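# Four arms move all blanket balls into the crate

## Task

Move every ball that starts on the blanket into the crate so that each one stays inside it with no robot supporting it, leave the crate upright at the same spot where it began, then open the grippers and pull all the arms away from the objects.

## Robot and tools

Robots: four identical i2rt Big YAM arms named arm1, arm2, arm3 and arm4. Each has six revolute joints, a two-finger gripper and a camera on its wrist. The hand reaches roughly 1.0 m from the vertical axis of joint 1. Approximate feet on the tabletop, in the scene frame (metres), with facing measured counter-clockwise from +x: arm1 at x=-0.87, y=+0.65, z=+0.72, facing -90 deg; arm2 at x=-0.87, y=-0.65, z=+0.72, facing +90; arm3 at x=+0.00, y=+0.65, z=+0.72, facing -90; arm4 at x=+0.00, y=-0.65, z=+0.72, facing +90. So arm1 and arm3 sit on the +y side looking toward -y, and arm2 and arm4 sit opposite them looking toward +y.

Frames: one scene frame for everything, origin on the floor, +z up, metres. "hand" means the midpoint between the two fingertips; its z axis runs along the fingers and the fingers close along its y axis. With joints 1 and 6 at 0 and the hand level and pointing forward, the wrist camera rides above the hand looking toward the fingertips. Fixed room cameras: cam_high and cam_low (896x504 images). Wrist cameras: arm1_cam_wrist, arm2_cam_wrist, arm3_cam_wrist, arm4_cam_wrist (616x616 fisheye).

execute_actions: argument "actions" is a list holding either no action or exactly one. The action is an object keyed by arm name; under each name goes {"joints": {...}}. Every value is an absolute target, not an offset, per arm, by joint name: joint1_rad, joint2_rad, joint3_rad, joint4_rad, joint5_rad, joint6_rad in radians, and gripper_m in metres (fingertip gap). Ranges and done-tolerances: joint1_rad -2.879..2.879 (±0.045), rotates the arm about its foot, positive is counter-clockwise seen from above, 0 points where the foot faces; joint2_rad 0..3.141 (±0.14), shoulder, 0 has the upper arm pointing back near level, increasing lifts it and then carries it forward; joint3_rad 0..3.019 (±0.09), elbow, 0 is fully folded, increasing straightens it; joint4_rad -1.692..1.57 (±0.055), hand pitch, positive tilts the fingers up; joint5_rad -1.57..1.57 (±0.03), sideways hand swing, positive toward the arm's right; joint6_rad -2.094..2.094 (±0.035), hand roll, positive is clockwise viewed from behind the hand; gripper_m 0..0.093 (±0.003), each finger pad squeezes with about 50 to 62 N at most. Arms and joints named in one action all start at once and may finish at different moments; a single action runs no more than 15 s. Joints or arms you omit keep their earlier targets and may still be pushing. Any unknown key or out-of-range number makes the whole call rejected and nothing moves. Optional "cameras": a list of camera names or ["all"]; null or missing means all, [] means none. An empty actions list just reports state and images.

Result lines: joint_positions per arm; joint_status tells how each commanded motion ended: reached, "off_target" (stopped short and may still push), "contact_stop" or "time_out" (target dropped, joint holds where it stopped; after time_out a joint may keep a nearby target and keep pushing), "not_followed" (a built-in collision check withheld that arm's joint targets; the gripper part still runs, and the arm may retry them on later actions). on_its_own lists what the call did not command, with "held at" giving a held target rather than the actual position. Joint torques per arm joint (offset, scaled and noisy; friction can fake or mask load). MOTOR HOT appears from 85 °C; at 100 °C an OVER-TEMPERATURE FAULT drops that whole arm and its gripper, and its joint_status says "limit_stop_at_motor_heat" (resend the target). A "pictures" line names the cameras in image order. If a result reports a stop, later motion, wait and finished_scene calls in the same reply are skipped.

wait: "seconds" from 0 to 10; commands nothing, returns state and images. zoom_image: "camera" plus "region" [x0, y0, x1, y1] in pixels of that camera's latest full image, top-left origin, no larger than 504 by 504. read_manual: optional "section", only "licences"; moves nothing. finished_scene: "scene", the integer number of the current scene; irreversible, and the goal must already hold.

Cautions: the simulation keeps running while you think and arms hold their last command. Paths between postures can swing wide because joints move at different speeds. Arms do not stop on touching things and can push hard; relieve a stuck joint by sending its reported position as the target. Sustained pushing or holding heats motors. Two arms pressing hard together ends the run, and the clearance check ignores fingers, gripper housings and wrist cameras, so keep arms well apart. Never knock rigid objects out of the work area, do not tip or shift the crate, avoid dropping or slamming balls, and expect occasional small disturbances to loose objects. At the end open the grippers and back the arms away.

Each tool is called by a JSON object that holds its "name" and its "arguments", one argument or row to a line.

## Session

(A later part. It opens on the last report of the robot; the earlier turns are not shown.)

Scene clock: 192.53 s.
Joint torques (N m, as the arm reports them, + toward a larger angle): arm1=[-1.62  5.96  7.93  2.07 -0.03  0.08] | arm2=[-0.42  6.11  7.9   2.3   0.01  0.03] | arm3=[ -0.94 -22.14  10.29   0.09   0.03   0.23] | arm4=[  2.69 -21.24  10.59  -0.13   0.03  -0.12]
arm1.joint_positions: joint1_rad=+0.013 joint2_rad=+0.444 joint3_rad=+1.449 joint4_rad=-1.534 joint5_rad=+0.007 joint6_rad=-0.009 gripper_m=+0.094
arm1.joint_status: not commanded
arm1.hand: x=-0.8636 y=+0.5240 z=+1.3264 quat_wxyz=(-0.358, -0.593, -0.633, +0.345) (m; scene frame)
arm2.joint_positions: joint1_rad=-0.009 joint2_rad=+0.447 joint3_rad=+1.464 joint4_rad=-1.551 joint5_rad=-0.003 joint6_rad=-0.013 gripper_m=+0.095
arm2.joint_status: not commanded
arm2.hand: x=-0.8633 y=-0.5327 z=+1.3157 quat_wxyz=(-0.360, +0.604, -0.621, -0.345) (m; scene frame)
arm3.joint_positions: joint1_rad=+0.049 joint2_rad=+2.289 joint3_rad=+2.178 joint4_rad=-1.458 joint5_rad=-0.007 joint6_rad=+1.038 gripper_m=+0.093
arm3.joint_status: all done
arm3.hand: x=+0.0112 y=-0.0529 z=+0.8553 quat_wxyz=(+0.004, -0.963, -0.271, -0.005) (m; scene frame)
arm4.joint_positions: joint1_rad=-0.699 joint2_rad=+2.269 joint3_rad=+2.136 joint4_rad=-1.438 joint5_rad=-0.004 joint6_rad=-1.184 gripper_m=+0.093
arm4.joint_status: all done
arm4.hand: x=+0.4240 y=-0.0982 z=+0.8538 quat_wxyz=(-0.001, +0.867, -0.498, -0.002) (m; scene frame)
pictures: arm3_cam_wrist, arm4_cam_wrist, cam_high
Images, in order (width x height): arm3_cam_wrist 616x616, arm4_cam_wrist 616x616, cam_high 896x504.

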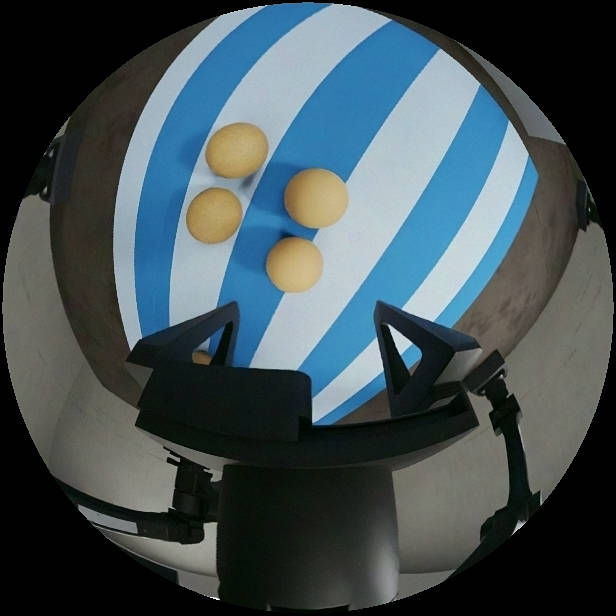

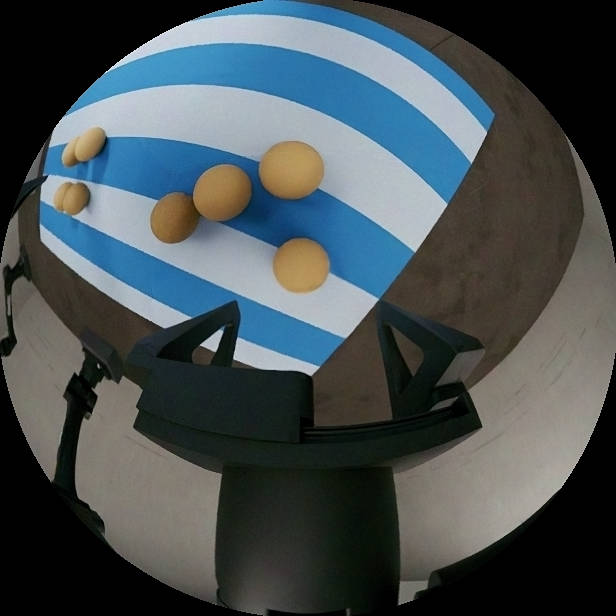

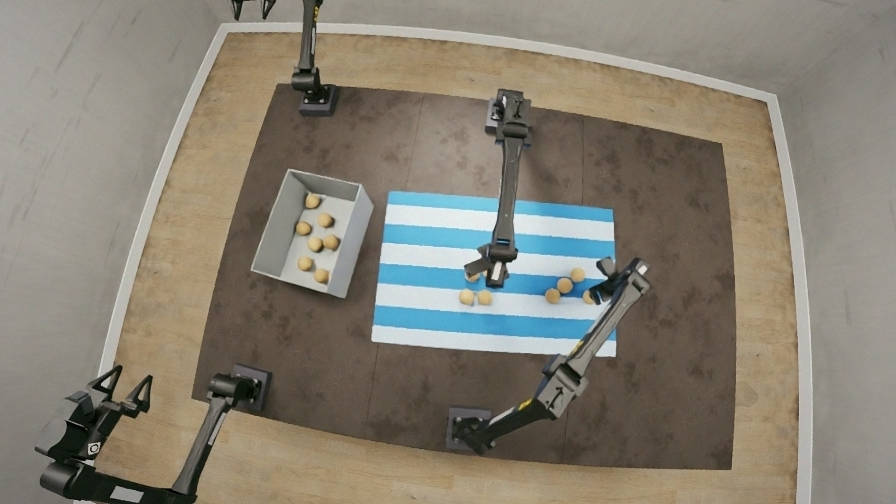

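{"name": "execute_actions", "arguments": {
  "actions": [
    {"arm3":{"joints":{"joint1_rad":0.08,"joint2_rad":2.385,"joint3_rad":2.09,"joint4_rad":-1.26}},"arm4":{"joints":{"joint1_rad":-0.72,"joint2_rad":2.315,"joint3_rad":1.975,"joint4_rad":-1.195}}}
  ],
  "cameras": []
}}

{"name": "execute_actions", "arguments": {
  "actions": [
    {"arm3":{"joints":{"gripper_m":0.045}},"arm4":{"joints":{"gripper_m":0.045}}}
  ],
  "cameras": []
}}

{"name": "execute_actions", "arguments": {
  "actions": [
    {"arm3":{"joints":{"joint2_rad":1.6,"joint3_rad":1.8,"joint4_rad":-1.4}},"arm4":{"joints":{"joint2_rad":1.6,"joint3_rad":1.8,"joint4_rad":-1.4}}}
  ],
  "cameras": []
}}

{"name": "execute_actions", "arguments": {
  "actions": [
    {"arm3":{"joints":{"joint1_rad":-0.76,"joint6_rad":0}},"arm4":{"joints":{"joint1_rad":0.83,"joint6_rad":0}}}
  ],
  "cameras": []
}}

{"name": "execute_actions", "arguments": {
  "actions": [
    {"arm3":{"joints":{"joint2_rad":2.08,"joint3_rad":2.11,"joint4_rad":-0.8}},"arm4":{"joints":{"joint2_rad":2.08,"joint3_rad":2.1,"joint4_rad":-0.8}}}
  ],
  "cameras": []
}}

{"name": "execute_actions", "arguments": {
  "actions": [
    {"arm3":{"joints":{"gripper_m":0.093}},"arm4":{"joints":{"gripper_m":0.093}}}
  ],
  "cameras": []
}}

{"name": "execute_actions", "arguments": {
  "actions": [
    {"arm3":{"joints":{"joint2_rad":1.95,"joint3_rad":2.36,"joint4_rad":-1.52}},"arm4":{"joints":{"joint2_rad":1.6,"joint3_rad":1.65,"joint4_rad":-1.23}}}
  ],
  "cameras": []
}}

{"name": "execute_actions", "arguments": {
  "actions": [
    {"arm4":{"joints":{"joint1_rad":-0.522,"joint2_rad":1.96,"joint6_rad":0.2}}}
  ],
  "cameras": []
}}

{"name": "execute_actions", "arguments": {
  "actions": [
    {"arm3":{"joints":{"joint1_rad":-0.025,"joint2_rad":2.375}}}
  ],
  "cameras": ["arm3_cam_wrist","arm4_cam_wrist","cam_high"]
}}

Scene clock: 207.20 s.
Joint torques (N m, as the arm reports them, + toward a larger angle): arm1=[-1.21  6.11  7.97  2.14 -0.06  0.06] | arm2=[-0.42  6.08  7.91  2.29  0.02  0.03] | arm3=[ -1.18 -24.08   8.23   0.5    0.09   0.23] | arm4=[  1.4  -22.59   8.2    0.6   -0.01  -0.1 ]
arm1.joint_positions: joint1_rad=+0.013 joint2_rad=+0.444 joint3_rad=+1.449 joint4_rad=-1.534 joint5_rad=+0.007 joint6_rad=-0.009 gripper_m=+0.094
arm1.joint_status: not commanded
arm1.hand: x=-0.8636 y=+0.5240 z=+1.3264 quat_wxyz=(-0.358, -0.593, -0.633, +0.345) (m; scene frame)
arm2.joint_positions: joint1_rad=-0.009 joint2_rad=+0.447 joint3_rad=+1.464 joint4_rad=-1.551 joint5_rad=-0.003 joint6_rad=-0.013 gripper_m=+0.095
arm2.joint_status: not commanded
arm2.hand: x=-0.8633 y=-0.5327 z=+1.3157 quat_wxyz=(-0.360, +0.604, -0.621, -0.345) (m; scene frame)
arm3.joint_positions: joint1_rad=+0.073 joint2_rad=+2.400 joint3_rad=+2.089 joint4_rad=-1.269 joint5_rad=-0.009 joint6_rad=+1.038 gripper_m=+0.093
arm3.joint_status: all done
arm3.hand: x=+0.0286 y=-0.0574 z=+0.7455 quat_wxyz=(+0.009, -0.959, -0.282, -0.007) (m; scene frame)
arm4.joint_positions: joint1_rad=-0.712 joint2_rad=+2.330 joint3_rad=+1.961 joint4_rad=-1.209 joint5_rad=-0.004 joint6_rad=-1.184 gripper_m=+0.093
arm4.joint_status: all done
arm4.hand: x=+0.4252 y=-0.1115 z=+0.7482 quat_wxyz=(+0.003, +0.864, -0.503, -0.003) (m; scene frame)
pictures: none
No camera images: the call's "cameras" was empty. Leave "cameras" out to get every camera's image.

Scene clock: 207.80 s.
Joint torques (N m, as the arm reports them, + toward a larger angle): arm1=[-2.1   6.14  7.98  2.11 -0.05  0.07] | arm2=[-0.43  6.09  7.91  2.3   0.02  0.03] | arm3=[ -1.15 -24.03   8.15   0.48   0.08   0.23] | arm4=[  1.61 -22.16   8.25   0.63   0.02  -0.11]
arm1.joint_positions: joint1_rad=+0.013 joint2_rad=+0.444 joint3_rad=+1.449 joint4_rad=-1.534 joint5_rad=+0.007 joint6_rad=-0.009 gripper_m=+0.094
arm1.joint_status: not commanded
arm1.hand: x=-0.8636 y=+0.5240 z=+1.3264 quat_wxyz=(-0.358, -0.593, -0.633, +0.345) (m; scene frame)
arm2.joint_positions: joint1_rad=-0.009 joint2_rad=+0.447 joint3_rad=+1.464 joint4_rad=-1.551 joint5_rad=-0.003 joint6_rad=-0.013 gripper_m=+0.095
arm2.joint_status: not commanded
arm2.hand: x=-0.8633 y=-0.5327 z=+1.3157 quat_wxyz=(-0.360, +0.604, -0.621, -0.345) (m; scene frame)
arm3.joint_positions: joint1_rad=+0.073 joint2_rad=+2.400 joint3_rad=+2.089 joint4_rad=-1.268 joint5_rad=-0.008 joint6_rad=+1.038 gripper_m=+0.056
arm3.joint_status: gripper_m off_target (ended at +0.056, target +0.045)
arm3.hand: x=+0.0285 y=-0.0575 z=+0.7455 quat_wxyz=(+0.009, -0.959, -0.282, -0.006) (m; scene frame)
arm4.joint_positions: joint1_rad=-0.712 joint2_rad=+2.330 joint3_rad=+1.961 joint4_rad=-1.209 joint5_rad=-0.004 joint6_rad=-1.185 gripper_m=+0.058
arm4.joint_status: gripper_m off_target (ended at +0.058, target +0.045)
arm4.hand: x=+0.4253 y=-0.1115 z=+0.7482 quat_wxyz=(+0.003, +0.864, -0.503, -0.003) (m; scene frame)
pictures: none
No camera images: the call's "cameras" was empty. Leave "cameras" out to get every camera's image.

Scene clock: 209.60 s.
Joint torques (N m, as the arm reports them, + toward a larger angle): arm1=[-1.01  6.21  7.86  2.04 -0.04  0.07] | arm2=[-0.43  6.07  7.9   2.29  0.01  0.03] | arm3=[ -1.22 -14.53   9.24   0.54   0.07   0.2 ] | arm4=[  1.75 -14.13   9.06   0.29   0.02  -0.07]
arm1.joint_positions: joint1_rad=+0.013 joint2_rad=+0.444 joint3_rad=+1.449 joint4_rad=-1.534 joint5_rad=+0.007 joint6_rad=-0.009 gripper_m=+0.094
arm1.joint_status: not commanded
arm1.hand: x=-0.8636 y=+0.5240 z=+1.3264 quat_wxyz=(-0.358, -0.593, -0.633, +0.345) (m; scene frame)
arm2.joint_positions: joint1_rad=-0.009 joint2_rad=+0.447 joint3_rad=+1.464 joint4_rad=-1.551 joint5_rad=-0.003 joint6_rad=-0.013 gripper_m=+0.095
arm2.joint_status: not commanded
arm2.hand: x=-0.8633 y=-0.5327 z=+1.3157 quat_wxyz=(-0.360, +0.604, -0.621, -0.345) (m; scene frame)
arm3.joint_positions: joint1_rad=+0.073 joint2_rad=+1.613 joint3_rad=+1.798 joint4_rad=-1.395 joint5_rad=-0.008 joint6_rad=+1.038 gripper_m=+0.056
arm3.joint_status: all done
arm3.hand: x=+0.0230 y=+0.0787 z=+1.1195 quat_wxyz=(-0.169, -0.945, -0.278, +0.038) (m; scene frame)
arm4.joint_positions: joint1_rad=-0.712 joint2_rad=+1.615 joint3_rad=+1.785 joint4_rad=-1.388 joint5_rad=-0.004 joint6_rad=-1.185 gripper_m=+0.058
arm4.joint_status: all done
arm4.hand: x=+0.3518 y=-0.2046 z=+1.1128 quat_wxyz=(-0.174, +0.851, -0.495, +0.022) (m; scene frame)
pictures: none
No camera images: the call's "cameras" was empty. Leave "cameras" out to get every camera's image.

Scene clock: 211.60 s.
Joint torques (N m, as the arm reports them, + toward a larger angle): arm1=[-1.45  5.93  8.    2.   -0.07  0.04] | arm2=[-0.43  6.09  7.91  2.29  0.02  0.03] | arm3=[ -1.31 -14.65   9.32   0.64  -0.12   0.  ] | arm4=[  1.63 -14.33   9.17   0.28   0.11   0.27]
arm1.joint_positions: joint1_rad=+0.013 joint2_rad=+0.444 joint3_rad=+1.449 joint4_rad=-1.534 joint5_rad=+0.007 joint6_rad=-0.009 gripper_m=+0.094
arm1.joint_status: not commanded
arm1.hand: x=-0.8636 y=+0.5240 z=+1.3264 quat_wxyz=(-0.358, -0.593, -0.633, +0.345) (m; scene frame)
arm2.joint_positions: joint1_rad=-0.009 joint2_rad=+0.447 joint3_rad=+1.464 joint4_rad=-1.551 joint5_rad=-0.003 joint6_rad=-0.013 gripper_m=+0.095
arm2.joint_status: not commanded
arm2.hand: x=-0.8633 y=-0.5327 z=+1.3157 quat_wxyz=(-0.360, +0.604, -0.621, -0.345) (m; scene frame)
arm3.joint_positions: joint1_rad=-0.767 joint2_rad=+1.613 joint3_rad=+1.798 joint4_rad=-1.395 joint5_rad=-0.004 joint6_rad=+0.014 gripper_m=+0.056
arm3.joint_status: all done
arm3.hand: x=-0.4076 y=+0.2507 z=+1.1215 quat_wxyz=(-0.065, -0.915, -0.364, +0.162) (m; scene frame)
arm4.joint_positions: joint1_rad=+0.837 joint2_rad=+1.615 joint3_rad=+1.785 joint4_rad=-1.388 joint5_rad=-0.004 joint6_rad=-0.017 gripper_m=+0.058
arm4.joint_status: all done
arm4.hand: x=-0.4380 y=-0.2887 z=+1.1125 quat_wxyz=(-0.059, +0.929, -0.325, -0.165) (m; scene frame)
pictures: none
No camera images: the call's "cameras" was empty. Leave "cameras" out to get every camera's image.

Scene clock: 213.20 s.
Joint torques (N m, as the arm reports them, + toward a larger angle): arm1=[-1.62  6.42  8.12  1.96 -0.06  0.05] | arm2=[-0.44  6.12  7.91  2.3   0.01  0.03] | arm3=[ -1.38 -23.04  14.51   1.91  -0.12   0.  ] | arm4=[  1.87 -22.45  11.43   2.09   0.09   0.27]
arm1.joint_positions: joint1_rad=+0.013 joint2_rad=+0.444 joint3_rad=+1.449 joint4_rad=-1.534 joint5_rad=+0.007 joint6_rad=-0.009 gripper_m=+0.094
arm1.joint_status: not commanded
arm1.hand: x=-0.8636 y=+0.5240 z=+1.3264 quat_wxyz=(-0.358, -0.593, -0.633, +0.345) (m; scene frame)
arm2.joint_positions: joint1_rad=-0.009 joint2_rad=+0.447 joint3_rad=+1.464 joint4_rad=-1.551 joint5_rad=-0.003 joint6_rad=-0.013 gripper_m=+0.095
arm2.joint_status: not commanded
arm2.hand: x=-0.8633 y=-0.5327 z=+1.3157 quat_wxyz=(-0.360, +0.604, -0.621, -0.345) (m; scene frame)
arm3.joint_positions: joint1_rad=-0.767 joint2_rad=+2.097 joint3_rad=+2.049 joint4_rad=-0.815 joint5_rad=-0.004 joint6_rad=+0.014 gripper_m=+0.056
arm3.joint_status: all done
arm3.hand: x=-0.5831 y=+0.0820 z=+0.9925 quat_wxyz=(-0.129, -0.872, -0.349, +0.318) (m; scene frame)
arm4.joint_positions: joint1_rad=+0.837 joint2_rad=+2.103 joint3_rad=+2.057 joint4_rad=-0.823 joint5_rad=-0.004 joint6_rad=-0.016 gripper_m=+0.058
arm4.joint_status: all done
arm4.hand: x=-0.6268 y=-0.1325 z=+0.9901 quat_wxyz=(-0.118, +0.886, -0.310, -0.323) (m; scene frame)
pictures: none
No camera images: the call's "cameras" was empty. Leave "cameras" out to get every camera's image.

Scene clock: 213.80 s.
Joint torques (N m, as the arm reports them, + toward a larger angle): arm1=[-1.5   5.72  7.87  1.97 -0.06  0.02] | arm2=[-0.44  6.1   7.91  2.3   0.02  0.03] | arm3=[ -1.4  -22.84  14.55   1.92  -0.12   0.  ] | arm4=[  1.48 -22.58  11.42   2.1    0.11   0.25]
arm1.joint_positions: joint1_rad=+0.013 joint2_rad=+0.444 joint3_rad=+1.449 joint4_rad=-1.534 joint5_rad=+0.007 joint6_rad=-0.009 gripper_m=+0.094
arm1.joint_status: not commanded
arm1.hand: x=-0.8636 y=+0.5240 z=+1.3264 quat_wxyz=(-0.358, -0.593, -0.633, +0.345) (m; scene frame)
arm2.joint_positions: joint1_rad=-0.009 joint2_rad=+0.447 joint3_rad=+1.464 joint4_rad=-1.551 joint5_rad=-0.003 joint6_rad=-0.013 gripper_m=+0.095
arm2.joint_status: not commanded
arm2.hand: x=-0.8633 y=-0.5327 z=+1.3157 quat_wxyz=(-0.360, +0.604, -0.621, -0.345) (m; scene frame)
arm3.joint_positions: joint1_rad=-0.767 joint2_rad=+2.097 joint3_rad=+2.049 joint4_rad=-0.815 joint5_rad=-0.004 joint6_rad=+0.013 gripper_m=+0.093
arm3.joint_status: all done
arm3.hand: x=-0.5831 y=+0.0820 z=+0.9925 quat_wxyz=(-0.129, -0.872, -0.349, +0.318) (m; scene frame)
arm4.joint_positions: joint1_rad=+0.837 joint2_rad=+2.103 joint3_rad=+2.057 joint4_rad=-0.823 joint5_rad=-0.004 joint6_rad=-0.016 gripper_m=+0.093
arm4.joint_status: all done
arm4.hand: x=-0.6268 y=-0.1325 z=+0.9901 quat_wxyz=(-0.118, +0.886, -0.310, -0.324) (m; scene frame)
pictures: none
No camera images: the call's "cameras" was empty. Leave "cameras" out to get every camera's image.

Scene clock: 215.33 s.
Joint torques (N m, as the arm reports them, + toward a larger angle): arm1=[-1.59  6.15  8.03  1.94 -0.04  0.03] | arm2=[-0.44  6.07  7.9   2.3   0.01  0.03] | arm3=[ -1.32 -18.99  10.87   0.72  -0.12   0.  ] | arm4=[  1.69 -12.61   8.87   0.32   0.1    0.28]
arm1.joint_positions: joint1_rad=+0.013 joint2_rad=+0.444 joint3_rad=+1.449 joint4_rad=-1.534 joint5_rad=+0.007 joint6_rad=-0.009 gripper_m=+0.094
arm1.joint_status: not commanded
arm1.hand: x=-0.8636 y=+0.5240 z=+1.3264 quat_wxyz=(-0.358, -0.593, -0.633, +0.345) (m; scene frame)
arm2.joint_positions: joint1_rad=-0.009 joint2_rad=+0.447 joint3_rad=+1.464 joint4_rad=-1.551 joint5_rad=-0.003 joint6_rad=-0.013 gripper_m=+0.095
arm2.joint_status: not commanded
arm2.hand: x=-0.8633 y=-0.5327 z=+1.3157 quat_wxyz=(-0.360, +0.604, -0.621, -0.345) (m; scene frame)
arm3.joint_positions: joint1_rad=-0.767 joint2_rad=+1.956 joint3_rad=+2.334 joint4_rad=-1.514 joint5_rad=-0.004 joint6_rad=+0.013 gripper_m=+0.093
arm3.joint_status: all done
arm3.hand: x=-0.4922 y=+0.1684 z=+1.1488 quat_wxyz=(-0.079, -0.908, -0.362, +0.197) (m; scene frame)
arm4.joint_positions: joint1_rad=+0.837 joint2_rad=+1.596 joint3_rad=+1.643 joint4_rad=-1.217 joint5_rad=-0.004 joint6_rad=-0.016 gripper_m=+0.093
arm4.joint_status: all done
arm4.hand: x=-0.4448 y=-0.2830 z=+1.0716 quat_wxyz=(-0.067, +0.925, -0.324, -0.187) (m; scene frame)
pictures: none
No camera images: the call's "cameras" was empty. Leave "cameras" out to get every camera's image.

Scene clock: 217.03 s.
Joint torques (N m, as the arm reports them, + toward a larger angle): arm1=[-1.53  6.17  7.88  2.05 -0.04  0.07] | arm2=[-0.41  6.08  7.91  2.3   0.02  0.03] | arm3=[ -1.35 -18.9   10.84   0.7   -0.12   0.  ] | arm4=[  3.05 -18.7    8.52  -0.35   0.04   0.25]
arm1.joint_positions: joint1_rad=+0.013 joint2_rad=+0.444 joint3_rad=+1.449 joint4_rad=-1.534 joint5_rad=+0.007 joint6_rad=-0.009 gripper_m=+0.094
arm1.joint_status: not commanded
arm1.hand: x=-0.8636 y=+0.5240 z=+1.3264 quat_wxyz=(-0.358, -0.593, -0.633, +0.345) (m; scene frame)
arm2.joint_positions: joint1_rad=-0.009 joint2_rad=+0.447 joint3_rad=+1.464 joint4_rad=-1.551 joint5_rad=-0.003 joint6_rad=-0.013 gripper_m=+0.095
arm2.joint_status: not commanded
arm2.hand: x=-0.8633 y=-0.5327 z=+1.3157 quat_wxyz=(-0.360, +0.604, -0.621, -0.345) (m; scene frame)
arm3.joint_positions: joint1_rad=-0.767 joint2_rad=+1.956 joint3_rad=+2.334 joint4_rad=-1.514 joint5_rad=-0.004 joint6_rad=+0.013 gripper_m=+0.093
arm3.joint_status: not commanded
arm3.hand: x=-0.4922 y=+0.1684 z=+1.1488 quat_wxyz=(-0.079, -0.908, -0.362, +0.197) (m; scene frame)
arm4.joint_positions: joint1_rad=-0.531 joint2_rad=+1.980 joint3_rad=+1.633 joint4_rad=-1.217 joint5_rad=-0.003 joint6_rad=+0.186 gripper_m=+0.093
arm4.joint_status: all done
arm4.hand: x=+0.2794 y=-0.1238 z=+0.8487 quat_wxyz=(-0.003, +0.434, -0.901, -0.004) (m; scene frame)
pictures: none
No camera images: the call's "cameras" was empty. Leave "cameras" out to get every camera's image.

Scene clock: 218.87 s.
Joint torques (N m, as the arm reports them, + toward a larger angle): arm1=[-1.82  5.97  7.9   2.06 -0.05  0.03] | arm2=[-0.41  6.1   7.91  2.29  0.02  0.03] | arm3=[ -1.01 -22.42  10.22   0.48  -0.02   0.08] | arm4=[  2.86 -18.52   8.43  -0.33   0.07   0.26]
arm1.joint_positions: joint1_rad=+0.013 joint2_rad=+0.444 joint3_rad=+1.449 joint4_rad=-1.534 joint5_rad=+0.007 joint6_rad=-0.009 gripper_m=+0.094
arm1.joint_status: not commanded
arm1.hand: x=-0.8636 y=+0.5240 z=+1.3264 quat_wxyz=(-0.358, -0.593, -0.633, +0.345) (m; scene frame)
arm2.joint_positions: joint1_rad=-0.009 joint2_rad=+0.447 joint3_rad=+1.464 joint4_rad=-1.551 joint5_rad=-0.003 joint6_rad=-0.013 gripper_m=+0.095
arm2.joint_status: not commanded
arm2.hand: x=-0.8633 y=-0.5327 z=+1.3157 quat_wxyz=(-0.360, +0.604, -0.621, -0.345) (m; scene frame)
arm3.joint_positions: joint1_rad=-0.034 joint2_rad=+2.364 joint3_rad=+2.340 joint4_rad=-1.526 joint5_rad=-0.007 joint6_rad=+0.005 gripper_m=+0.093
arm3.joint_status: all done
arm3.hand: x=-0.0485 y=-0.0757 z=+0.8646 quat_wxyz=(-0.006, -0.732, -0.681, +0.001) (m; scene frame)
arm4.joint_positions: joint1_rad=-0.531 joint2_rad=+1.980 joint3_rad=+1.633 joint4_rad=-1.217 joint5_rad=-0.003 joint6_rad=+0.186 gripper_m=+0.093
arm4.joint_status: not commanded
arm4.hand: x=+0.2794 y=-0.1238 z=+0.8487 quat_wxyz=(-0.003, +0.434, -0.901, -0.004) (m; scene frame)
pictures: arm3_cam_wrist, arm4_cam_wrist, cam_high
Images, in order (width x height): arm3_cam_wrist 616x616, arm4_cam_wrist 616x616, cam_high 896x504.

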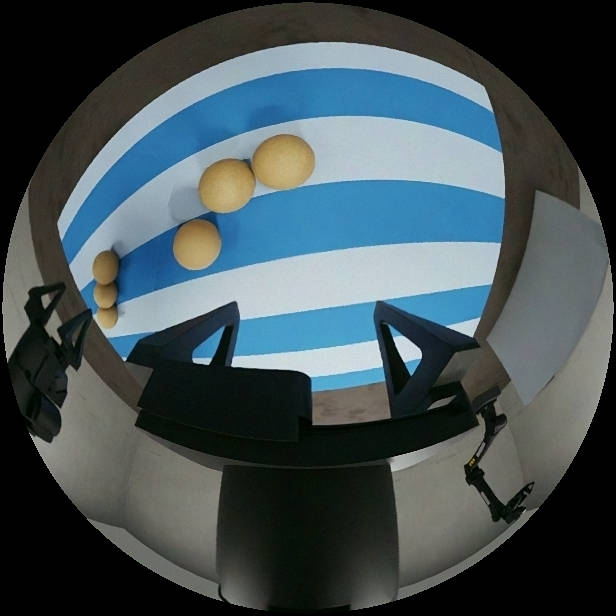

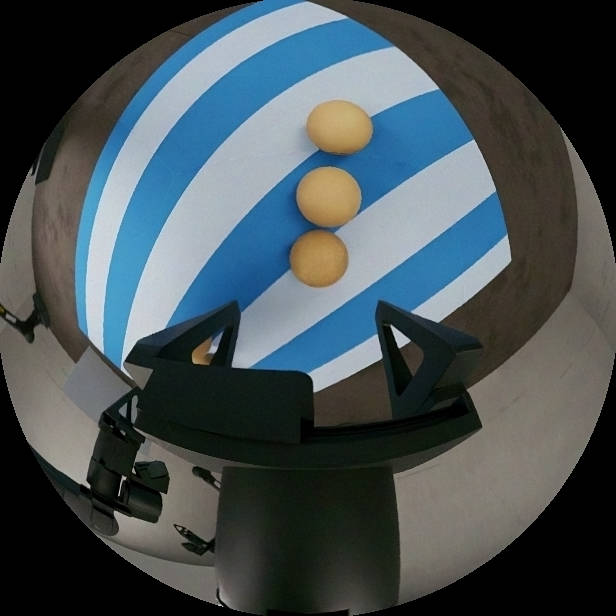

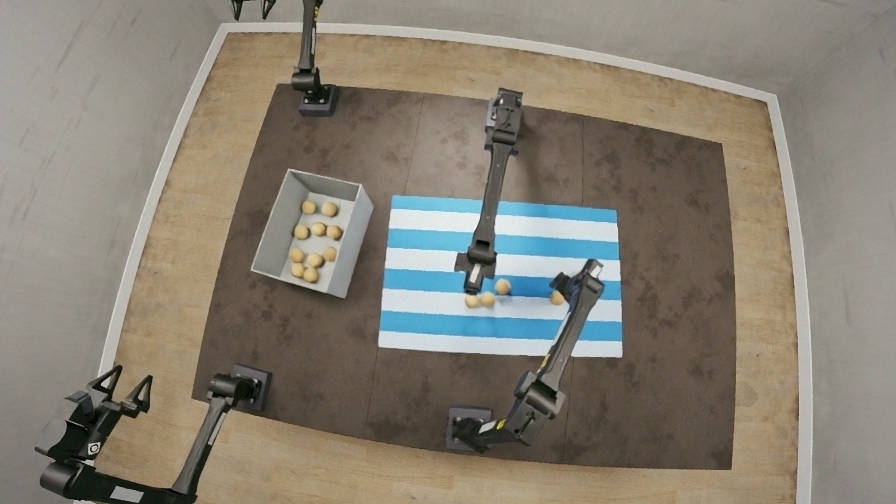

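{"name": "execute_actions", "arguments": {
  "actions": [
    {"arm3":{"joints":{"joint2_rad":2.31,"joint3_rad":2.22,"joint4_rad":-1.27,"joint6_rad":0.7}},"arm4":{"joints":{"joint1_rad":-0.555,"joint2_rad":2.085,"joint3_rad":1.56,"joint4_rad":-1.015}}}
  ],
  "cameras": []
}}

{"name": "execute_actions", "arguments": {
  "actions": [
    {"arm4":{"joints":{"gripper_m":0.045}}}
  ],
  "cameras": []
}}

{"name": "execute_actions", "arguments": {
  "actions": [
    {"arm3":{"joints":{"joint1_rad":0.14}},"arm4":{"joints":{"joint2_rad":1.4,"joint3_rad":1.6,"joint4_rad":-1.4}}}
  ],
  "cameras": ["arm3_cam_wrist","cam_high"]
}}

Scene clock: 228.57 s.
Joint torques (N m, as the arm reports them, + toward a larger angle): arm1=[-1.91  6.35  7.87  2.15 -0.05  0.08] | arm2=[-0.44  6.1   7.91  2.3   0.02  0.03] | arm3=[ -1.09 -24.94   8.2    0.98   0.03   0.24] | arm4=[  1.61 -19.13   7.74   0.68   0.07   0.25]
arm1.joint_positions: joint1_rad=+0.013 joint2_rad=+0.444 joint3_rad=+1.449 joint4_rad=-1.534 joint5_rad=+0.007 joint6_rad=-0.009 gripper_m=+0.094
arm1.joint_status: not commanded
arm1.hand: x=-0.8636 y=+0.5240 z=+1.3264 quat_wxyz=(-0.358, -0.593, -0.633, +0.345) (m; scene frame)
arm2.joint_positions: joint1_rad=-0.009 joint2_rad=+0.447 joint3_rad=+1.464 joint4_rad=-1.551 joint5_rad=-0.003 joint6_rad=-0.013 gripper_m=+0.095
arm2.joint_status: not commanded
arm2.hand: x=-0.8633 y=-0.5327 z=+1.3157 quat_wxyz=(-0.360, +0.604, -0.621, -0.345) (m; scene frame)
arm3.joint_positions: joint1_rad=-0.034 joint2_rad=+2.330 joint3_rad=+2.228 joint4_rad=-1.281 joint5_rad=-0.007 joint6_rad=+0.686 gripper_m=+0.093
arm3.joint_status: all done
arm3.hand: x=-0.0506 y=-0.1068 z=+0.8496 quat_wxyz=(-0.080, -0.914, -0.396, +0.037) (m; scene frame)
arm4.joint_positions: joint1_rad=-0.548 joint2_rad=+2.106 joint3_rad=+1.544 joint4_rad=-1.030 joint5_rad=-0.003 joint6_rad=+0.186 gripper_m=+0.093
arm4.joint_status: all done
arm4.hand: x=+0.2859 y=-0.1321 z=+0.7455 quat_wxyz=(+0.009, +0.426, -0.905, +0.005) (m; scene frame)
pictures: none
No camera images: the call's "cameras" was empty. Leave "cameras" out to get every camera's image.

Scene clock: 229.17 s.
Joint torques (N m, as the arm reports them, + toward a larger angle): arm1=[-1.66  6.24  7.93  2.13 -0.05  0.06] | arm2=[-0.45  6.11  7.91  2.29  0.01  0.03] | arm3=[ -1.07 -24.77   8.19   0.99   0.03   0.24] | arm4=[  1.73 -19.43   7.72   0.59   0.06   0.24]
arm1.joint_positions: joint1_rad=+0.013 joint2_rad=+0.444 joint3_rad=+1.449 joint4_rad=-1.534 joint5_rad=+0.007 joint6_rad=-0.009 gripper_m=+0.094
arm1.joint_status: not commanded
arm1.hand: x=-0.8636 y=+0.5240 z=+1.3264 quat_wxyz=(-0.358, -0.593, -0.633, +0.345) (m; scene frame)
arm2.joint_positions: joint1_rad=-0.009 joint2_rad=+0.447 joint3_rad=+1.464 joint4_rad=-1.551 joint5_rad=-0.003 joint6_rad=-0.013 gripper_m=+0.095
arm2.joint_status: not commanded
arm2.hand: x=-0.8633 y=-0.5327 z=+1.3157 quat_wxyz=(-0.360, +0.604, -0.621, -0.345) (m; scene frame)
arm3.joint_positions: joint1_rad=-0.034 joint2_rad=+2.330 joint3_rad=+2.228 joint4_rad=-1.281 joint5_rad=-0.007 joint6_rad=+0.686 gripper_m=+0.093
arm3.joint_status: not commanded
arm3.hand: x=-0.0506 y=-0.1068 z=+0.8496 quat_wxyz=(-0.080, -0.914, -0.396, +0.037) (m; scene frame)
arm4.joint_positions: joint1_rad=-0.548 joint2_rad=+2.106 joint3_rad=+1.544 joint4_rad=-1.030 joint5_rad=-0.003 joint6_rad=+0.186 gripper_m=+0.057
arm4.joint_status: gripper_m off_target (ended at +0.057, target +0.045)
arm4.hand: x=+0.2859 y=-0.1321 z=+0.7455 quat_wxyz=(+0.009, +0.426, -0.905, +0.005) (m; scene frame)
pictures: none
No camera images: the call's "cameras" was empty. Leave "cameras" out to get every camera's image.

Scene clock: 230.93 s.
Joint torques (N m, as the arm reports them, + toward a larger angle): arm1=[-1.6   6.48  7.95  2.09 -0.05  0.05] | arm2=[-0.42  6.1   7.91  2.29  0.02  0.03] | arm3=[ -1.66 -24.95   8.2    0.92  -0.02   0.23] | arm4=[  1.45 -10.49   9.22   0.43   0.04   0.22]
arm1.joint_positions: joint1_rad=+0.013 joint2_rad=+0.444 joint3_rad=+1.449 joint4_rad=-1.534 joint5_rad=+0.007 joint6_rad=-0.009 gripper_m=+0.094
arm1.joint_status: not commanded
arm1.hand: x=-0.8636 y=+0.5240 z=+1.3264 quat_wxyz=(-0.358, -0.593, -0.633, +0.345) (m; scene frame)
arm2.joint_positions: joint1_rad=-0.009 joint2_rad=+0.447 joint3_rad=+1.464 joint4_rad=-1.551 joint5_rad=-0.003 joint6_rad=-0.013 gripper_m=+0.095
arm2.joint_status: not commanded
arm2.hand: x=-0.8633 y=-0.5327 z=+1.3157 quat_wxyz=(-0.360, +0.604, -0.621, -0.345) (m; scene frame)
arm3.joint_positions: joint1_rad=+0.140 joint2_rad=+2.330 joint3_rad=+2.228 joint4_rad=-1.280 joint5_rad=-0.006 joint6_rad=+0.687 gripper_m=+0.093
arm3.joint_status: all done
arm3.hand: x=+0.0811 y=-0.1045 z=+0.8497 quat_wxyz=(-0.084, -0.876, -0.473, +0.030) (m; scene frame)
arm4.joint_positions: joint1_rad=-0.548 joint2_rad=+1.409 joint3_rad=+1.584 joint4_rad=-1.389 joint5_rad=-0.003 joint6_rad=+0.186 gripper_m=+0.057
arm4.joint_status: all done
arm4.hand: x=+0.2366 y=-0.2217 z=+1.1245 quat_wxyz=(-0.143, +0.420, -0.890, -0.105) (m; scene frame)
pictures: arm3_cam_wrist, cam_high
Images, in order (width x height): arm3_cam_wrist 616x616, cam_high 896x504.

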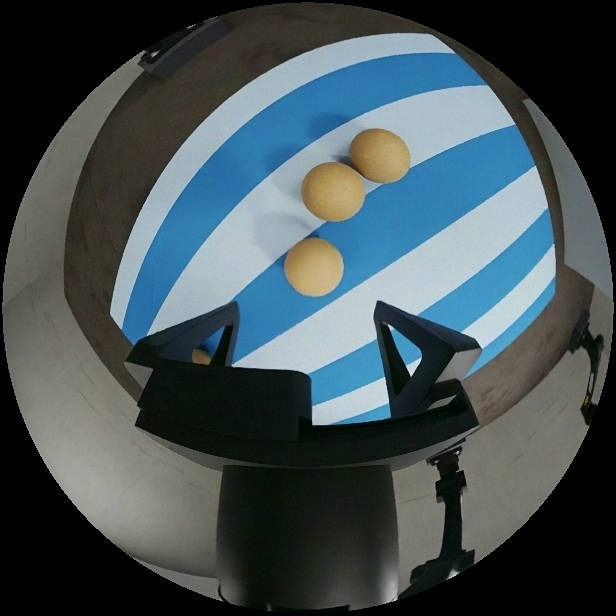

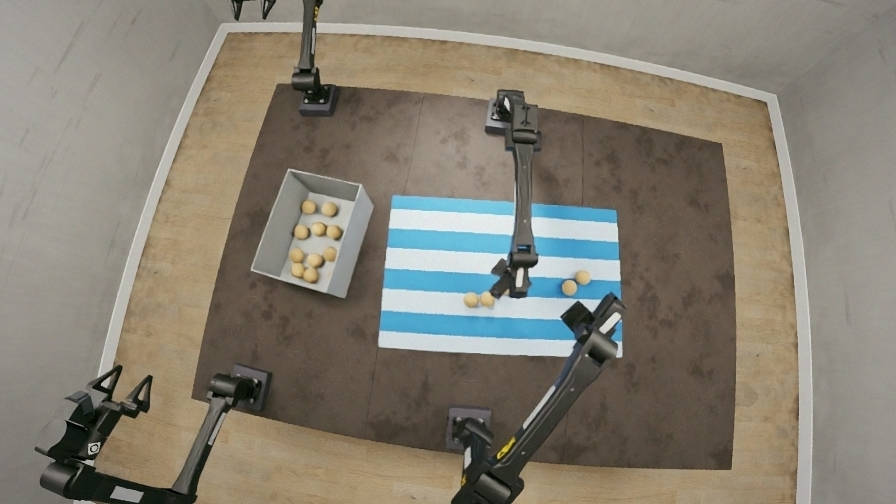

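{"name": "execute_actions", "arguments": {
  "actions": [
    {"arm3":{"joints":{"joint2_rad":2.392,"joint3_rad":2.09,"joint4_rad":-1.03}}}
  ],
  "cameras": []
}}

{"name": "execute_actions", "arguments": {
  "actions": [
    {"arm3":{"joints":{"gripper_m":0.045}}}
  ],
  "cameras": []
}}

{"name": "execute_actions", "arguments": {
  "actions": [
    {"arm3":{"joints":{"joint2_rad":1.6,"joint3_rad":1.8,"joint4_rad":-1.4}}}
  ],
  "cameras": []
}}

{"name": "execute_actions", "arguments": {
  "actions": [
    {"arm3":{"joints":{"joint1_rad":-0.76,"joint6_rad":0}},"arm4":{"joints":{"joint1_rad":0.83,"joint6_rad":0,"joint3_rad":1.75}}}
  ],
  "cameras": []
}}

{"name": "execute_actions", "arguments": {
  "actions": [
    {"arm3":{"joints":{"joint2_rad":2.08,"joint3_rad":2.11,"joint4_rad":-0.8}},"arm4":{"joints":{"joint2_rad":2.08,"joint3_rad":2.1,"joint4_rad":-0.8}}}
  ],
  "cameras": []
}}

{"name": "execute_actions", "arguments": {
  "actions": [
    {"arm3":{"joints":{"gripper_m":0.093}},"arm4":{"joints":{"gripper_m":0.093}}}
  ],
  "cameras": []
}}

{"name": "execute_actions", "arguments": {
  "actions": [
    {"arm3":{"joints":{"joint2_rad":1.95,"joint3_rad":2.24,"joint4_rad":-1.17}},"arm4":{"joints":{"joint2_rad":1.6,"joint3_rad":1.55,"joint4_rad":-1.3}}}
  ],
  "cameras": []
}}

{"name": "execute_actions", "arguments": {
  "actions": [
    {"arm3":{"joints":{"joint1_rad":0.556,"joint6_rad":-1.4}},"arm4":{"joints":{"joint2_rad":1.69,"joint3_rad":1.25,"joint4_rad":-1.1,"joint6_rad":-1.4}}}
  ],
  "cameras": []
}}

{"name": "execute_actions", "arguments": {
  "actions": [
    {"arm3":{"joints":{"joint2_rad":2.33}},"arm4":{"joints":{"joint1_rad":0.058}}}
  ],
  "cameras": ["arm3_cam_wrist","arm4_cam_wrist","cam_high"]
}}

Scene clock: 245.43 s.
Joint torques (N m, as the arm reports them, + toward a larger angle): arm1=[-1.68  5.52  7.85  2.17 -0.04  0.06] | arm2=[-0.38  6.12  7.9   2.29  0.01  0.03] | arm3=[ -1.62 -24.39   8.38   1.02  -0.09   0.22] | arm4=[  1.62 -10.6    9.36   0.44   0.05   0.26]
arm1.joint_positions: joint1_rad=+0.013 joint2_rad=+0.444 joint3_rad=+1.449 joint4_rad=-1.534 joint5_rad=+0.007 joint6_rad=-0.009 gripper_m=+0.094
arm1.joint_status: not commanded
arm1.hand: x=-0.8636 y=+0.5240 z=+1.3264 quat_wxyz=(-0.358, -0.593, -0.633, +0.345) (m; scene frame)
arm2.joint_positions: joint1_rad=-0.009 joint2_rad=+0.447 joint3_rad=+1.464 joint4_rad=-1.551 joint5_rad=-0.003 joint6_rad=-0.013 gripper_m=+0.095
arm2.joint_status: not commanded
arm2.hand: x=-0.8633 y=-0.5327 z=+1.3157 quat_wxyz=(-0.360, +0.604, -0.621, -0.345) (m; scene frame)
arm3.joint_positions: joint1_rad=+0.140 joint2_rad=+2.404 joint3_rad=+2.091 joint4_rad=-1.041 joint5_rad=-0.004 joint6_rad=+0.687 gripper_m=+0.093
arm3.joint_status: all done
arm3.hand: x=+0.0814 y=-0.1096 z=+0.7490 quat_wxyz=(-0.096, -0.875, -0.473, +0.037) (m; scene frame)
arm4.joint_positions: joint1_rad=-0.548 joint2_rad=+1.409 joint3_rad=+1.584 joint4_rad=-1.389 joint5_rad=-0.003 joint6_rad=+0.186 gripper_m=+0.057
arm4.joint_status: not commanded
arm4.hand: x=+0.2366 y=-0.2217 z=+1.1245 quat_wxyz=(-0.143, +0.420, -0.890, -0.105) (m; scene frame)
pictures: none
No camera images: the call's "cameras" was empty. Leave "cameras" out to get every camera's image.

Scene clock: 246.03 s.
Joint torques (N m, as the arm reports them, + toward a larger angle): arm1=[-1.58  5.72  7.88  2.06 -0.07  0.05] | arm2=[-0.44  6.13  7.9   2.3   0.02  0.03] | arm3=[ -1.62 -24.38   8.47   0.99  -0.09   0.22] | arm4=[  1.77 -10.57   9.29   0.32   0.04   0.24]
arm1.joint_positions: joint1_rad=+0.013 joint2_rad=+0.444 joint3_rad=+1.449 joint4_rad=-1.534 joint5_rad=+0.007 joint6_rad=-0.009 gripper_m=+0.094
arm1.joint_status: not commanded
arm1.hand: x=-0.8636 y=+0.5240 z=+1.3264 quat_wxyz=(-0.358, -0.593, -0.633, +0.345) (m; scene frame)
arm2.joint_positions: joint1_rad=-0.009 joint2_rad=+0.447 joint3_rad=+1.464 joint4_rad=-1.551 joint5_rad=-0.003 joint6_rad=-0.013 gripper_m=+0.095
arm2.joint_status: not commanded
arm2.hand: x=-0.8633 y=-0.5327 z=+1.3157 quat_wxyz=(-0.360, +0.604, -0.621, -0.345) (m; scene frame)
arm3.joint_positions: joint1_rad=+0.140 joint2_rad=+2.404 joint3_rad=+2.091 joint4_rad=-1.040 joint5_rad=-0.004 joint6_rad=+0.687 gripper_m=+0.057
arm3.joint_status: gripper_m off_target (ended at +0.056, target +0.045)
arm3.hand: x=+0.0814 y=-0.1097 z=+0.7491 quat_wxyz=(-0.096, -0.875, -0.473, +0.037) (m; scene frame)
arm4.joint_positions: joint1_rad=-0.548 joint2_rad=+1.409 joint3_rad=+1.584 joint4_rad=-1.389 joint5_rad=-0.003 joint6_rad=+0.186 gripper_m=+0.057
arm4.joint_status: not commanded
arm4.hand: x=+0.2366 y=-0.2217 z=+1.1245 quat_wxyz=(-0.143, +0.420, -0.890, -0.105) (m; scene frame)
pictures: none
No camera images: the call's "cameras" was empty. Leave "cameras" out to get every camera's image.

Scene clock: 247.83 s.
Joint torques (N m, as the arm reports them, + toward a larger angle): arm1=[-1.55  6.06  7.85  2.09 -0.04  0.08] | arm2=[-0.42  6.09  7.91  2.29  0.02  0.03] | arm3=[ -1.67 -14.8    9.54   0.57  -0.09   0.21] | arm4=[  1.48 -10.38   9.21   0.33   0.02   0.22]
arm1.joint_positions: joint1_rad=+0.013 joint2_rad=+0.444 joint3_rad=+1.449 joint4_rad=-1.534 joint5_rad=+0.007 joint6_rad=-0.009 gripper_m=+0.094
arm1.joint_status: not commanded
arm1.hand: x=-0.8636 y=+0.5240 z=+1.3264 quat_wxyz=(-0.358, -0.593, -0.633, +0.345) (m; scene frame)
arm2.joint_positions: joint1_rad=-0.009 joint2_rad=+0.447 joint3_rad=+1.464 joint4_rad=-1.551 joint5_rad=-0.003 joint6_rad=-0.013 gripper_m=+0.095
arm2.joint_status: not commanded
arm2.hand: x=-0.8633 y=-0.5327 z=+1.3157 quat_wxyz=(-0.360, +0.604, -0.621, -0.345) (m; scene frame)
arm3.joint_positions: joint1_rad=+0.140 joint2_rad=+1.614 joint3_rad=+1.794 joint4_rad=-1.395 joint5_rad=-0.004 joint6_rad=+0.687 gripper_m=+0.057
arm3.joint_status: all done
arm3.hand: x=+0.0605 y=+0.0819 z=+1.1174 quat_wxyz=(-0.160, -0.867, -0.468, +0.063) (m; scene frame)
arm4.joint_positions: joint1_rad=-0.548 joint2_rad=+1.409 joint3_rad=+1.584 joint4_rad=-1.389 joint5_rad=-0.003 joint6_rad=+0.186 gripper_m=+0.057
arm4.joint_status: not commanded
arm4.hand: x=+0.2366 y=-0.2217 z=+1.1245 quat_wxyz=(-0.143, +0.420, -0.890, -0.105) (m; scene frame)
pictures: none
No camera images: the call's "cameras" was empty. Leave "cameras" out to get every camera's image.

Scene clock: 249.57 s.
Joint torques (N m, as the arm reports them, + toward a larger angle): arm1=[-1.35  6.36  7.93  1.94 -0.03  0.04] | arm2=[-0.44  6.1   7.91  2.3   0.02  0.03] | arm3=[ -1.18 -14.71   9.58   0.62  -0.12  -0.01] | arm4=[  2.02 -10.79  10.83   0.64   0.11  -0.12]
arm1.joint_positions: joint1_rad=+0.013 joint2_rad=+0.444 joint3_rad=+1.449 joint4_rad=-1.534 joint5_rad=+0.007 joint6_rad=-0.009 gripper_m=+0.094
arm1.joint_status: not commanded
arm1.hand: x=-0.8636 y=+0.5240 z=+1.3264 quat_wxyz=(-0.358, -0.593, -0.633, +0.345) (m; scene frame)
arm2.joint_positions: joint1_rad=-0.009 joint2_rad=+0.447 joint3_rad=+1.464 joint4_rad=-1.551 joint5_rad=-0.003 joint6_rad=-0.013 gripper_m=+0.095
arm2.joint_status: not commanded
arm2.hand: x=-0.8633 y=-0.5327 z=+1.3157 quat_wxyz=(-0.360, +0.604, -0.621, -0.345) (m; scene frame)
arm3.joint_positions: joint1_rad=-0.766 joint2_rad=+1.614 joint3_rad=+1.794 joint4_rad=-1.395 joint5_rad=-0.004 joint6_rad=+0.014 gripper_m=+0.057
arm3.joint_status: all done
arm3.hand: x=-0.4069 y=+0.2505 z=+1.1193 quat_wxyz=(-0.064, -0.915, -0.365, +0.161) (m; scene frame)
arm4.joint_positions: joint1_rad=+0.833 joint2_rad=+1.412 joint3_rad=+1.708 joint4_rad=-1.392 joint5_rad=-0.004 joint6_rad=+0.015 gripper_m=+0.057
arm4.joint_status: all done
arm4.hand: x=-0.3896 y=-0.3262 z=+1.1812 quat_wxyz=(-0.077, +0.911, -0.337, -0.223) (m; scene frame)
pictures: none
No camera images: the call's "cameras" was empty. Leave "cameras" out to get every camera's image.

Scene clock: 251.33 s.
Joint torques (N m, as the arm reports them, + toward a larger angle): arm1=[-1.29  6.14  7.91  2.15 -0.07  0.05] | arm2=[-0.45  6.09  7.91  2.3   0.02  0.03] | arm3=[ -1.46 -22.8   14.41   1.92  -0.12   0.  ] | arm4=[  1.85 -21.9   11.48   1.89   0.09  -0.09]
arm1.joint_positions: joint1_rad=+0.013 joint2_rad=+0.444 joint3_rad=+1.449 joint4_rad=-1.534 joint5_rad=+0.007 joint6_rad=-0.009 gripper_m=+0.094
arm1.joint_status: not commanded
arm1.hand: x=-0.8636 y=+0.5240 z=+1.3264 quat_wxyz=(-0.358, -0.593, -0.633, +0.345) (m; scene frame)
arm2.joint_positions: joint1_rad=-0.009 joint2_rad=+0.447 joint3_rad=+1.464 joint4_rad=-1.551 joint5_rad=-0.003 joint6_rad=-0.013 gripper_m=+0.095
arm2.joint_status: not commanded
arm2.hand: x=-0.8633 y=-0.5327 z=+1.3157 quat_wxyz=(-0.360, +0.604, -0.621, -0.345) (m; scene frame)
arm3.joint_positions: joint1_rad=-0.766 joint2_rad=+2.097 joint3_rad=+2.050 joint4_rad=-0.815 joint5_rad=-0.004 joint6_rad=+0.014 gripper_m=+0.057
arm3.joint_status: all done
arm3.hand: x=-0.5825 y=+0.0813 z=+0.9927 quat_wxyz=(-0.130, -0.872, -0.349, +0.318) (m; scene frame)
arm4.joint_positions: joint1_rad=+0.833 joint2_rad=+2.095 joint3_rad=+2.058 joint4_rad=-0.822 joint5_rad=-0.004 joint6_rad=+0.015 gripper_m=+0.057
arm4.joint_status: all done
arm4.hand: x=-0.6244 y=-0.1303 z=+0.9975 quat_wxyz=(-0.115, +0.879, -0.325, -0.330) (m; scene frame)
pictures: none
No camera images: the call's "cameras" was empty. Leave "cameras" out to get every camera's image.

Scene clock: 251.93 s.
Joint torques (N m, as the arm reports them, + toward a larger angle): arm1=[-1.49  6.33  8.11  1.9  -0.09  0.08] | arm2=[-0.43  6.11  7.91  2.3   0.01  0.03] | arm3=[ -1.45 -23.01  14.52   1.93  -0.12   0.  ] | arm4=[  1.82 -21.79  11.45   1.97   0.09  -0.1 ]
arm1.joint_positions: joint1_rad=+0.013 joint2_rad=+0.444 joint3_rad=+1.449 joint4_rad=-1.534 joint5_rad=+0.007 joint6_rad=-0.009 gripper_m=+0.094
arm1.joint_status: not commanded
arm1.hand: x=-0.8636 y=+0.5240 z=+1.3264 quat_wxyz=(-0.358, -0.593, -0.633, +0.345) (m; scene frame)
arm2.joint_positions: joint1_rad=-0.009 joint2_rad=+0.447 joint3_rad=+1.464 joint4_rad=-1.551 joint5_rad=-0.003 joint6_rad=-0.013 gripper_m=+0.095
arm2.joint_status: not commanded
arm2.hand: x=-0.8633 y=-0.5327 z=+1.3157 quat_wxyz=(-0.360, +0.604, -0.621, -0.345) (m; scene frame)
arm3.joint_positions: joint1_rad=-0.766 joint2_rad=+2.097 joint3_rad=+2.050 joint4_rad=-0.815 joint5_rad=-0.004 joint6_rad=+0.014 gripper_m=+0.093
arm3.joint_status: all done
arm3.hand: x=-0.5825 y=+0.0813 z=+0.9927 quat_wxyz=(-0.130, -0.872, -0.349, +0.318) (m; scene frame)
arm4.joint_positions: joint1_rad=+0.833 joint2_rad=+2.095 joint3_rad=+2.058 joint4_rad=-0.822 joint5_rad=-0.004 joint6_rad=+0.015 gripper_m=+0.093
arm4.joint_status: all done
arm4.hand: x=-0.6244 y=-0.1303 z=+0.9975 quat_wxyz=(-0.115, +0.879, -0.325, -0.330) (m; scene frame)
pictures: none
No camera images: the call's "cameras" was empty. Leave "cameras" out to get every camera's image.

Scene clock: 253.40 s.
Joint torques (N m, as the arm reports them, + toward a larger angle): arm1=[-2.02  5.86  7.99  2.   -0.07  0.02] | arm2=[-0.42  6.12  7.92  2.3   0.02  0.03] | arm3=[ -1.43 -18.69  12.33   1.02  -0.12   0.  ] | arm4=[  1.81 -12.65   8.56   0.06   0.1   -0.1 ]
arm1.joint_positions: joint1_rad=+0.013 joint2_rad=+0.444 joint3_rad=+1.449 joint4_rad=-1.534 joint5_rad=+0.007 joint6_rad=-0.009 gripper_m=+0.094
arm1.joint_status: not commanded
arm1.hand: x=-0.8636 y=+0.5240 z=+1.3264 quat_wxyz=(-0.358, -0.593, -0.633, +0.345) (m; scene frame)
arm2.joint_positions: joint1_rad=-0.009 joint2_rad=+0.447 joint3_rad=+1.464 joint4_rad=-1.551 joint5_rad=-0.003 joint6_rad=-0.013 gripper_m=+0.095
arm2.joint_status: not commanded
arm2.hand: x=-0.8633 y=-0.5327 z=+1.3157 quat_wxyz=(-0.360, +0.604, -0.621, -0.345) (m; scene frame)
arm3.joint_positions: joint1_rad=-0.766 joint2_rad=+1.948 joint3_rad=+2.203 joint4_rad=-1.165 joint5_rad=-0.004 joint6_rad=+0.014 gripper_m=+0.093
arm3.joint_status: all done
arm3.hand: x=-0.5342 y=+0.1267 z=+1.1346 quat_wxyz=(-0.121, -0.879, -0.352, +0.297) (m; scene frame)
arm4.joint_positions: joint1_rad=+0.833 joint2_rad=+1.598 joint3_rad=+1.542 joint4_rad=-1.288 joint5_rad=-0.004 joint6_rad=+0.015 gripper_m=+0.093
arm4.joint_status: all done
arm4.hand: x=-0.4126 y=-0.3069 z=+1.0195 quat_wxyz=(-0.036, +0.932, -0.345, -0.108) (m; scene frame)
pictures: none
No camera images: the call's "cameras" was empty. Leave "cameras" out to get every camera's image.

Scene clock: 255.50 s.
Joint torques (N m, as the arm reports them, + toward a larger angle): arm1=[-2.11  6.55  7.85  2.03 -0.08  0.01] | arm2=[-0.42  6.09  7.91  2.29  0.02  0.03] | arm3=[ -2.39 -21.23  12.29   0.97  -0.07   0.06] | arm4=[  1.73 -14.15   8.42   0.56  -0.02  -0.12]
arm1.joint_positions: joint1_rad=+0.013 joint2_rad=+0.444 joint3_rad=+1.449 joint4_rad=-1.534 joint5_rad=+0.007 joint6_rad=-0.009 gripper_m=+0.094
arm1.joint_status: not commanded
arm1.hand: x=-0.8636 y=+0.5240 z=+1.3264 quat_wxyz=(-0.358, -0.593, -0.633, +0.345) (m; scene frame)
arm2.joint_positions: joint1_rad=-0.009 joint2_rad=+0.447 joint3_rad=+1.464 joint4_rad=-1.551 joint5_rad=-0.003 joint6_rad=-0.013 gripper_m=+0.095
arm2.joint_status: not commanded
arm2.hand: x=-0.8633 y=-0.5327 z=+1.3157 quat_wxyz=(-0.360, +0.604, -0.621, -0.345) (m; scene frame)
arm3.joint_positions: joint1_rad=+0.567 joint2_rad=+1.971 joint3_rad=+2.203 joint4_rad=-1.165 joint5_rad=-0.008 joint6_rad=-1.386 gripper_m=+0.093
arm3.joint_status: all done
arm3.hand: x=+0.3819 y=+0.0005 z=+1.1163 quat_wxyz=(-0.115, +0.165, -0.936, +0.287) (m; scene frame)
arm4.joint_positions: joint1_rad=+0.833 joint2_rad=+1.712 joint3_rad=+1.227 joint4_rad=-1.115 joint5_rad=-0.004 joint6_rad=-1.384 gripper_m=+0.093
arm4.joint_status: all done
arm4.hand: x=-0.3637 y=-0.3474 z=+0.8450 quat_wxyz=(+0.013, +0.941, +0.338, +0.006) (m; scene frame)
pictures: none
No camera images: the call's "cameras" was empty. Leave "cameras" out to get every camera's image.

Scene clock: 257.30 s.
Joint torques (N m, as the arm reports them, + toward a larger angle): arm1=[-1.49  5.77  8.01  2.02 -0.05  0.05] | arm2=[-0.44  6.1   7.9   2.3   0.02  0.03] | arm3=[ -2.35 -23.38  10.82   0.61  -0.08   0.03] | arm4=[  2.79 -14.62   8.43   0.38  -0.03  -0.12]
arm1.joint_positions: joint1_rad=+0.013 joint2_rad=+0.444 joint3_rad=+1.449 joint4_rad=-1.534 joint5_rad=+0.007 joint6_rad=-0.009 gripper_m=+0.094
arm1.joint_status: not commanded
arm1.hand: x=-0.8636 y=+0.5240 z=+1.3264 quat_wxyz=(-0.358, -0.593, -0.633, +0.345) (m; scene frame)
arm2.joint_positions: joint1_rad=-0.009 joint2_rad=+0.447 joint3_rad=+1.464 joint4_rad=-1.551 joint5_rad=-0.003 joint6_rad=-0.013 gripper_m=+0.095
arm2.joint_status: not commanded
arm2.hand: x=-0.8633 y=-0.5327 z=+1.3157 quat_wxyz=(-0.360, +0.604, -0.621, -0.345) (m; scene frame)
arm3.joint_positions: joint1_rad=+0.567 joint2_rad=+2.332 joint3_rad=+2.218 joint4_rad=-1.169 joint5_rad=-0.008 joint6_rad=-1.387 gripper_m=+0.093
arm3.joint_status: all done
arm3.hand: x=+0.3978 y=-0.0234 z=+0.8512 quat_wxyz=(-0.055, +0.172, -0.975, +0.127) (m; scene frame)
arm4.joint_positions: joint1_rad=+0.050 joint2_rad=+1.712 joint3_rad=+1.227 joint4_rad=-1.108 joint5_rad=-0.004 joint6_rad=-1.384 gripper_m=+0.093
arm4.joint_status: all done
arm4.hand: x=-0.0447 y=-0.1773 z=+0.8452 quat_wxyz=(+0.011, +0.999, -0.046, +0.000) (m; scene frame)
pictures: arm3_cam_wrist, arm4_cam_wrist, cam_high
Images, in order (width x height): arm3_cam_wrist 616x616, arm4_cam_wrist 616x616, cam_high 896x504.

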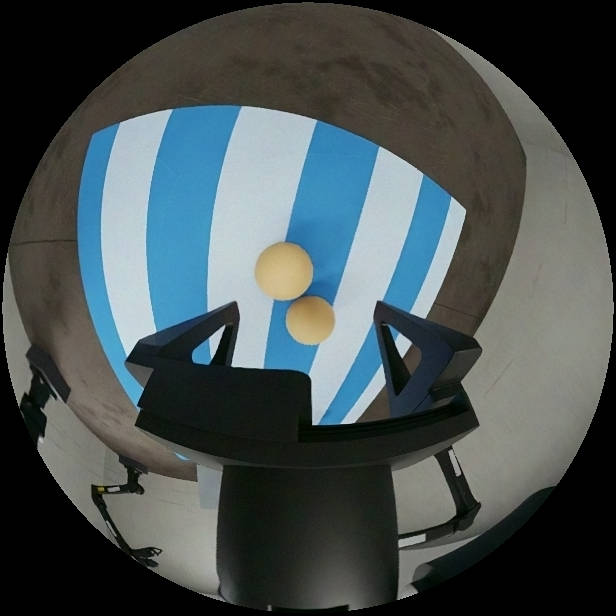

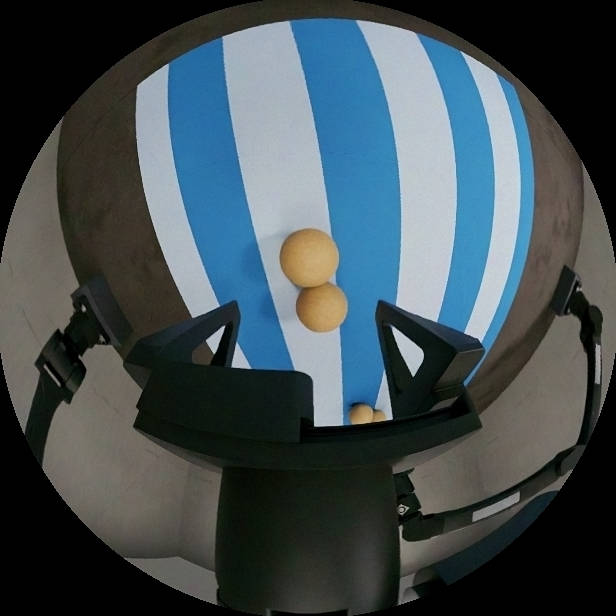

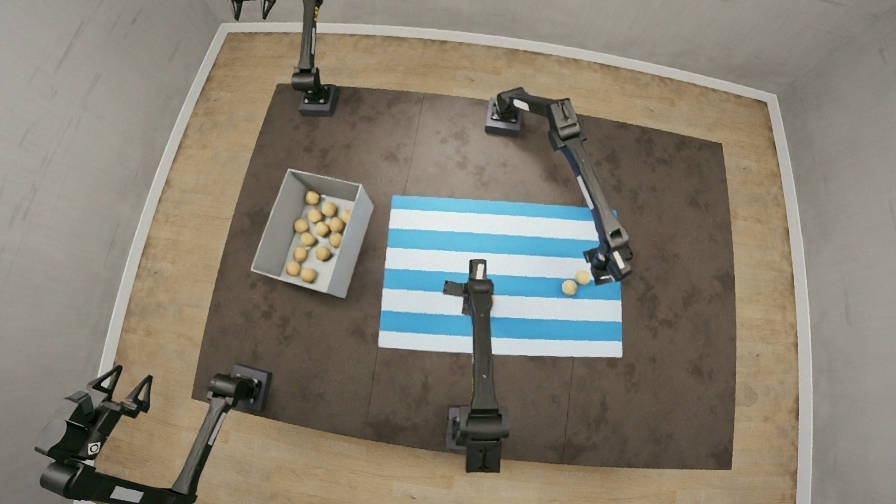

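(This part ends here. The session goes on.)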